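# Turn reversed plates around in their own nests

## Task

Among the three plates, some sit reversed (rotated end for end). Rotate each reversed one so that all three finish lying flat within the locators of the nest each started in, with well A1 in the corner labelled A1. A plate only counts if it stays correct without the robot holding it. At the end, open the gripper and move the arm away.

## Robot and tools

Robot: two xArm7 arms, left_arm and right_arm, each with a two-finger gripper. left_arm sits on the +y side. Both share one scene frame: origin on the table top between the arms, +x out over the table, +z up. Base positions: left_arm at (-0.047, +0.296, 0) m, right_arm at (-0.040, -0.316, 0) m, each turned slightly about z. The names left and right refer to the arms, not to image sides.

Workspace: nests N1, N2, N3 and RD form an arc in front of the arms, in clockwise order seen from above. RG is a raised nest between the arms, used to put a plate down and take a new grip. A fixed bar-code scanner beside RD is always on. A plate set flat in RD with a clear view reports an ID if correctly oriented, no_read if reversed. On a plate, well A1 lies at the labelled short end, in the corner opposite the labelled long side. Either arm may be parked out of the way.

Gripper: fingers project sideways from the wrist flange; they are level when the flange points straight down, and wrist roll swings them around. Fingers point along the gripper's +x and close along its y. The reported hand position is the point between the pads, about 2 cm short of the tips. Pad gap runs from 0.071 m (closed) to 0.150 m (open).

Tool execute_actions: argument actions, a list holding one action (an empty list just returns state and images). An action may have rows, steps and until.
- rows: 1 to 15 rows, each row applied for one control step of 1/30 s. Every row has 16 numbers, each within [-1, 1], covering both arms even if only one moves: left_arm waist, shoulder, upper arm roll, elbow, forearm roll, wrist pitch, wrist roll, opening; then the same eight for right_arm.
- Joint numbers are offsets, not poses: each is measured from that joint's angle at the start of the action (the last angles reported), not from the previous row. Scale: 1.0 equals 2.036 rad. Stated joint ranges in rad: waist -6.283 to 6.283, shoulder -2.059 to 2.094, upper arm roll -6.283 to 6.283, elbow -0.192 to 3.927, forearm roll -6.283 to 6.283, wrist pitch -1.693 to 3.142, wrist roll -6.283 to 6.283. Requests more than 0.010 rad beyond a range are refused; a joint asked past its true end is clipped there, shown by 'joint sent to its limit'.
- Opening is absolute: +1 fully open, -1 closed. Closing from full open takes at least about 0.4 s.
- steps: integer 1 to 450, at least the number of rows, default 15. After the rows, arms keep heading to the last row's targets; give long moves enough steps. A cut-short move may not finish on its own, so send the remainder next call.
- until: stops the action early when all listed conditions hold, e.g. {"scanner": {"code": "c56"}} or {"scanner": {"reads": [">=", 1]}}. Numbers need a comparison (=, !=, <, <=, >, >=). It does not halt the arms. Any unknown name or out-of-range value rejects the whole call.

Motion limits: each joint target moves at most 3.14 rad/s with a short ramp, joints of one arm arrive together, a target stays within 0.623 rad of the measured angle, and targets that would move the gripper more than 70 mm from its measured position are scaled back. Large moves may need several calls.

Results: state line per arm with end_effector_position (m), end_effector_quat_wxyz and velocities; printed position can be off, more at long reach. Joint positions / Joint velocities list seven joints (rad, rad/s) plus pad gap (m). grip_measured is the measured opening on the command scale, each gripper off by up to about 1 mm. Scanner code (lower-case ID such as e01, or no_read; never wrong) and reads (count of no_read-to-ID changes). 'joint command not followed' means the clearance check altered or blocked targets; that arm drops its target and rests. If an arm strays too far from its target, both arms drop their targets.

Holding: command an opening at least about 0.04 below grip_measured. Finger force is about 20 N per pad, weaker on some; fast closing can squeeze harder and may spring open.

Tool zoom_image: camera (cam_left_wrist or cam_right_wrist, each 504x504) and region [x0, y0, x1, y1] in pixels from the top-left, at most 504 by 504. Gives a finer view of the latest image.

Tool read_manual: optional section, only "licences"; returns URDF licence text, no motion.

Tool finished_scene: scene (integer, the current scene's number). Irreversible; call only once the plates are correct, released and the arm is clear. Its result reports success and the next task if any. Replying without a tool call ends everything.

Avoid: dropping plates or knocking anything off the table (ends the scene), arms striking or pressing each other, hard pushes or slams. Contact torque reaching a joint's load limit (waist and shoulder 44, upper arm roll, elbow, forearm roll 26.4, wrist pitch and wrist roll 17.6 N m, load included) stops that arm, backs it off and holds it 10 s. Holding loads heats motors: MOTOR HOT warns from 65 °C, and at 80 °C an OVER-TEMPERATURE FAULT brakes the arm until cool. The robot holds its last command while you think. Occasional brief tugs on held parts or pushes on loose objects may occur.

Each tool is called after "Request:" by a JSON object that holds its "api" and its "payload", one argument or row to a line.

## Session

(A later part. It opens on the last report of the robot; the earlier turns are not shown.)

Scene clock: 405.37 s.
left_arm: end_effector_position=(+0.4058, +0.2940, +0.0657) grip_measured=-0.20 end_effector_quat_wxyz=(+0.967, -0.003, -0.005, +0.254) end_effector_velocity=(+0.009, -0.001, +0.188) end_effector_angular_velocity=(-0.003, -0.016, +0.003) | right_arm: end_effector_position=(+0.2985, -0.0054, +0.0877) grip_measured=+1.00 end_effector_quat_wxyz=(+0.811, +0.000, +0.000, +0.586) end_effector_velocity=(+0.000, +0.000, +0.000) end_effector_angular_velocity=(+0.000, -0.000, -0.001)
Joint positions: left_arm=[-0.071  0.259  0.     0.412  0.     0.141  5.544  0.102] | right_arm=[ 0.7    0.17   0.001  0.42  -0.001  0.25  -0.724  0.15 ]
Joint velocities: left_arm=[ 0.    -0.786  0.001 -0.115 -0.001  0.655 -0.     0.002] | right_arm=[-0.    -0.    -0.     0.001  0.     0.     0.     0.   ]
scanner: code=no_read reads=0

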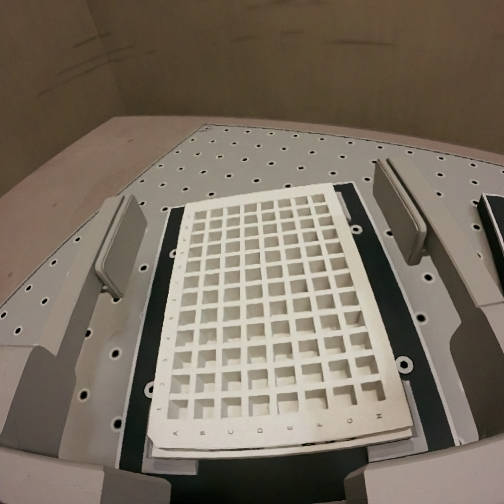

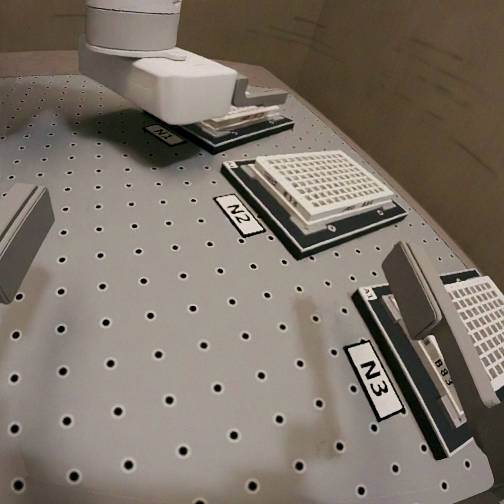

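Request:
{"api": "execute_actions", "payload": {
  "actions": []
}}

Request:
{"api": "zoom_image", "payload": {
  "camera": "cam_right_wrist",
  "region": [135, 70, 305, 160]
}}

Request:
{"api": "zoom_image", "payload": {
  "camera": "cam_right_wrist",
  "region": [210, 140, 420, 270]
}}

Scene clock: 422.33 s.
left_arm: end_effector_position=(+0.4057, +0.2939, +0.1051) grip_measured=-0.20 end_effector_quat_wxyz=(+0.967, -0.003, -0.006, +0.254) end_effector_velocity=(+0.000, +0.000, +0.000) end_effector_angular_velocity=(+0.000, -0.001, +0.000) | right_arm: end_effector_position=(+0.2985, -0.0054, +0.0877) grip_measured=+1.00 end_effector_quat_wxyz=(+0.811, +0.000, +0.000, +0.586) end_effector_velocity=(+0.000, -0.000, +0.000) end_effector_angular_velocity=(+0.000, -0.000, -0.002)
Joint positions: left_arm=[-0.071  0.094  0.     0.391  0.     0.284  5.544  0.103] | right_arm=[ 0.7    0.17   0.001  0.42  -0.001  0.25  -0.724  0.15 ]
Joint velocities: left_arm=[ 0.    -0.001  0.001 -0.     0.001 -0.    -0.    -0.   ] | right_arm=[-0.    -0.    -0.     0.    -0.     0.     0.002  0.   ]
scanner: code=no_read reads=0

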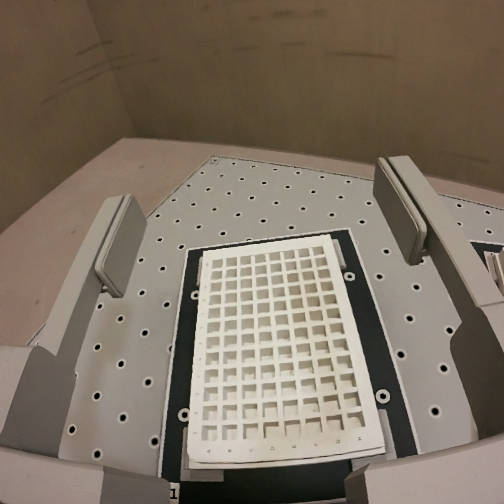

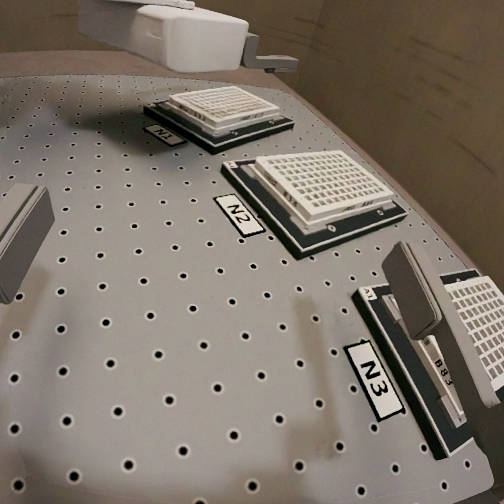

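Region (135, 70, 305, 160) of cam_right_wrist's 504x504 image, scaled by 2.965, with more detail than that image has; it fills the top 267 rows of this view, and the rest is white.

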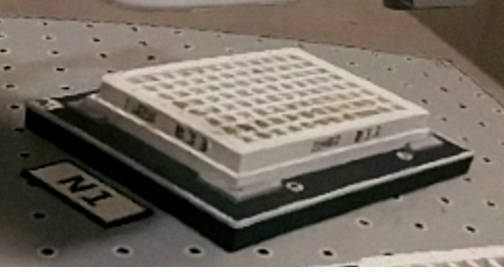

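Region (210, 140, 420, 270) of cam_right_wrist's 504x504 image, scaled by 2.400, with more detail than that image has; it fills the top 312 rows of this view, and the rest is white.

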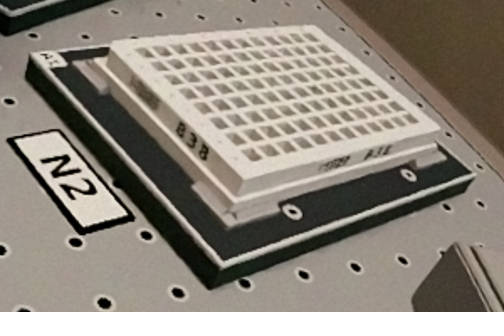

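Request:
{"api": "execute_actions", "payload": {
  "actions": [
    {"rows": [
[0.003,-0.007,0,0,0,0.007,0,0, -0.003,-0.008,0,0,0,0.008,0,1],
[0.009,-0.020,0,0,0,0.020,0,0.2, -0.010,-0.022,0,0,0,0.022,0,1],
[0.018,-0.040,0,0,0,0.040,0,0.4, -0.022,-0.044,0,0,0,0.044,0,1],
[0.028,-0.062,0,0,0,0.062,0,0.6, -0.034,-0.069,0,0,0,0.069,0,1],
[0.038,-0.084,0,0,0,0.084,0,0.8, -0.046,-0.093,0,0,0,0.093,0,1],
[0.048,-0.106,0,0,0,0.106,0,1, -0.058,-0.118,0,0,0,0.118,0,1],
[0.058,-0.128,0,0,0,0.128,0,1, -0.070,-0.142,0,0,0,0.142,0,1],
[0.068,-0.150,0,0,0,0.150,0,1, -0.082,-0.167,0,0,0,0.167,0,1],
[0.078,-0.172,0,0,0,0.172,0,1, -0.094,-0.191,0,0,0,0.191,0,1],
[0.088,-0.194,0,0,0,0.194,0,1, -0.106,-0.216,0,0,0,0.216,0,1],
[0.095,-0.210,0,0,0,0.210,0,1, -0.114,-0.233,0,0,0,0.233,0,1],
[0.1,-0.22,0,0,0,0.22,0,1, -0.12,-0.245,0,0,0,0.245,0,1]
], "steps": 13}
  ]
}}

Scene clock: 430.57 s.
left_arm: end_effector_position=(+0.3979, +0.3522, +0.1773) grip_measured=+1.00 end_effector_quat_wxyz=(+0.949, -0.003, -0.008, +0.315) end_effector_velocity=(-0.085, +0.215, +0.257) end_effector_angular_velocity=(+0.001, +0.006, +0.469) | right_arm: end_effector_position=(+0.3380, -0.0561, +0.1630) grip_measured=+1.00 end_effector_quat_wxyz=(+0.850, -0.000, -0.001, +0.527) end_effector_velocity=(+0.086, -0.206, +0.263) end_effector_angular_velocity=(-0.006, +0.009, -0.498)
Joint positions: left_arm=[ 0.056 -0.188  0.001  0.392  0.     0.564  5.544  0.15 ] | right_arm=[ 0.561 -0.114  0.     0.421 -0.     0.533 -0.724  0.15 ]
Joint velocities: left_arm=[ 0.474 -1.043 -0.003 -0.006  0.001  1.042 -0.     0.   ] | right_arm=[-0.502 -1.028  0.004 -0.009 -0.001  1.03   0.     0.   ]
scanner: code=no_read reads=0

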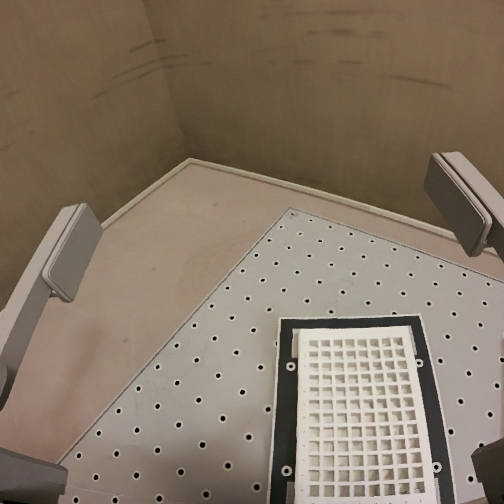

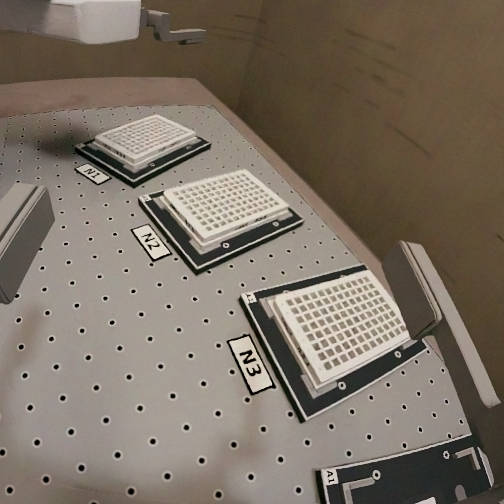

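Request:
{"api": "execute_actions", "payload": {
  "actions": []
}}

Request:
{"api": "zoom_image", "payload": {
  "camera": "cam_right_wrist",
  "region": [150, 240, 400, 440]
}}

Scene clock: 432.90 s.
left_arm: end_effector_position=(+0.3794, +0.3860, +0.2169) grip_measured=+1.00 end_effector_quat_wxyz=(+0.936, -0.002, -0.006, +0.351) end_effector_velocity=(-0.000, +0.001, +0.000) end_effector_angular_velocity=(-0.001, -0.001, +0.002) | right_arm: end_effector_position=(+0.3475, -0.0928, +0.2073) grip_measured=+1.00 end_effector_quat_wxyz=(+0.871, -0.000, +0.000, +0.491) end_effector_velocity=(+0.000, -0.000, +0.000) end_effector_angular_velocity=(+0.000, -0.001, -0.001)
Joint positions: left_arm=[ 0.132 -0.354  0.     0.391  0.     0.732  5.544  0.15 ] | right_arm=[ 0.475 -0.291  0.001  0.42  -0.001  0.711 -0.724  0.15 ]
Joint velocities: left_arm=[ 0.001 -0.     0.    -0.    -0.001 -0.    -0.     0.   ] | right_arm=[ 0.    -0.    -0.     0.    -0.    -0.     0.001  0.   ]
scanner: code=no_read reads=0

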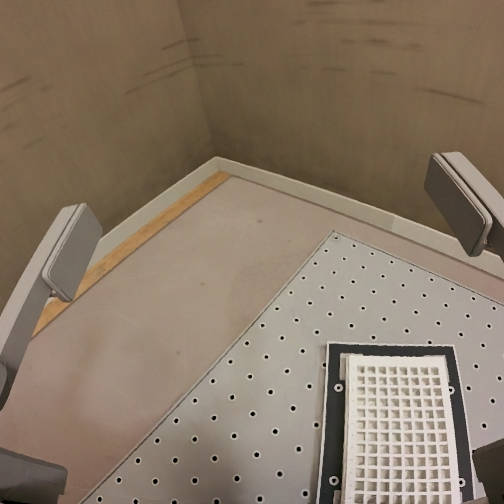

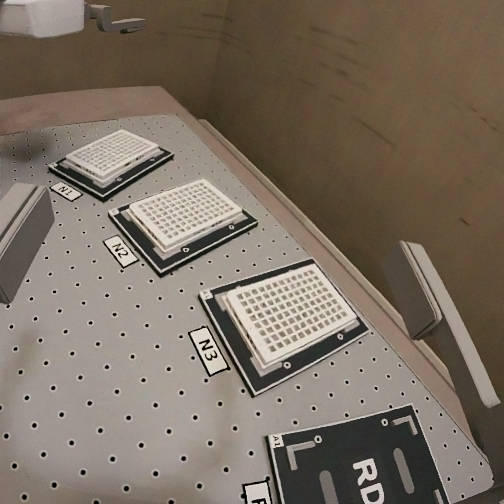

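Region (150, 240, 400, 440) of cam_right_wrist's 504x504 image, scaled by 2.016, with more detail than that image has; it fills the top 403 rows of this view, and the rest is white.

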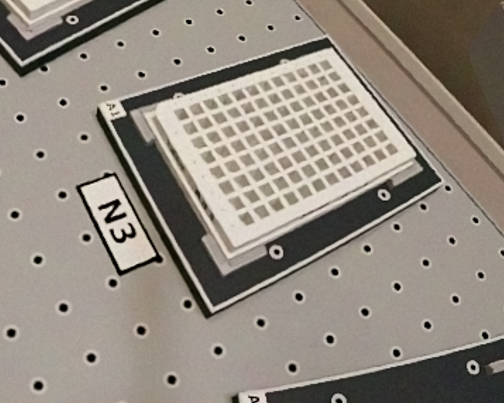

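All three plates are seated with A1 at the marked corner, and both arms are clear.

Request:
{"api": "finished_scene", "payload": {
  "scene": 2
}}

The scene is finished: the task was done.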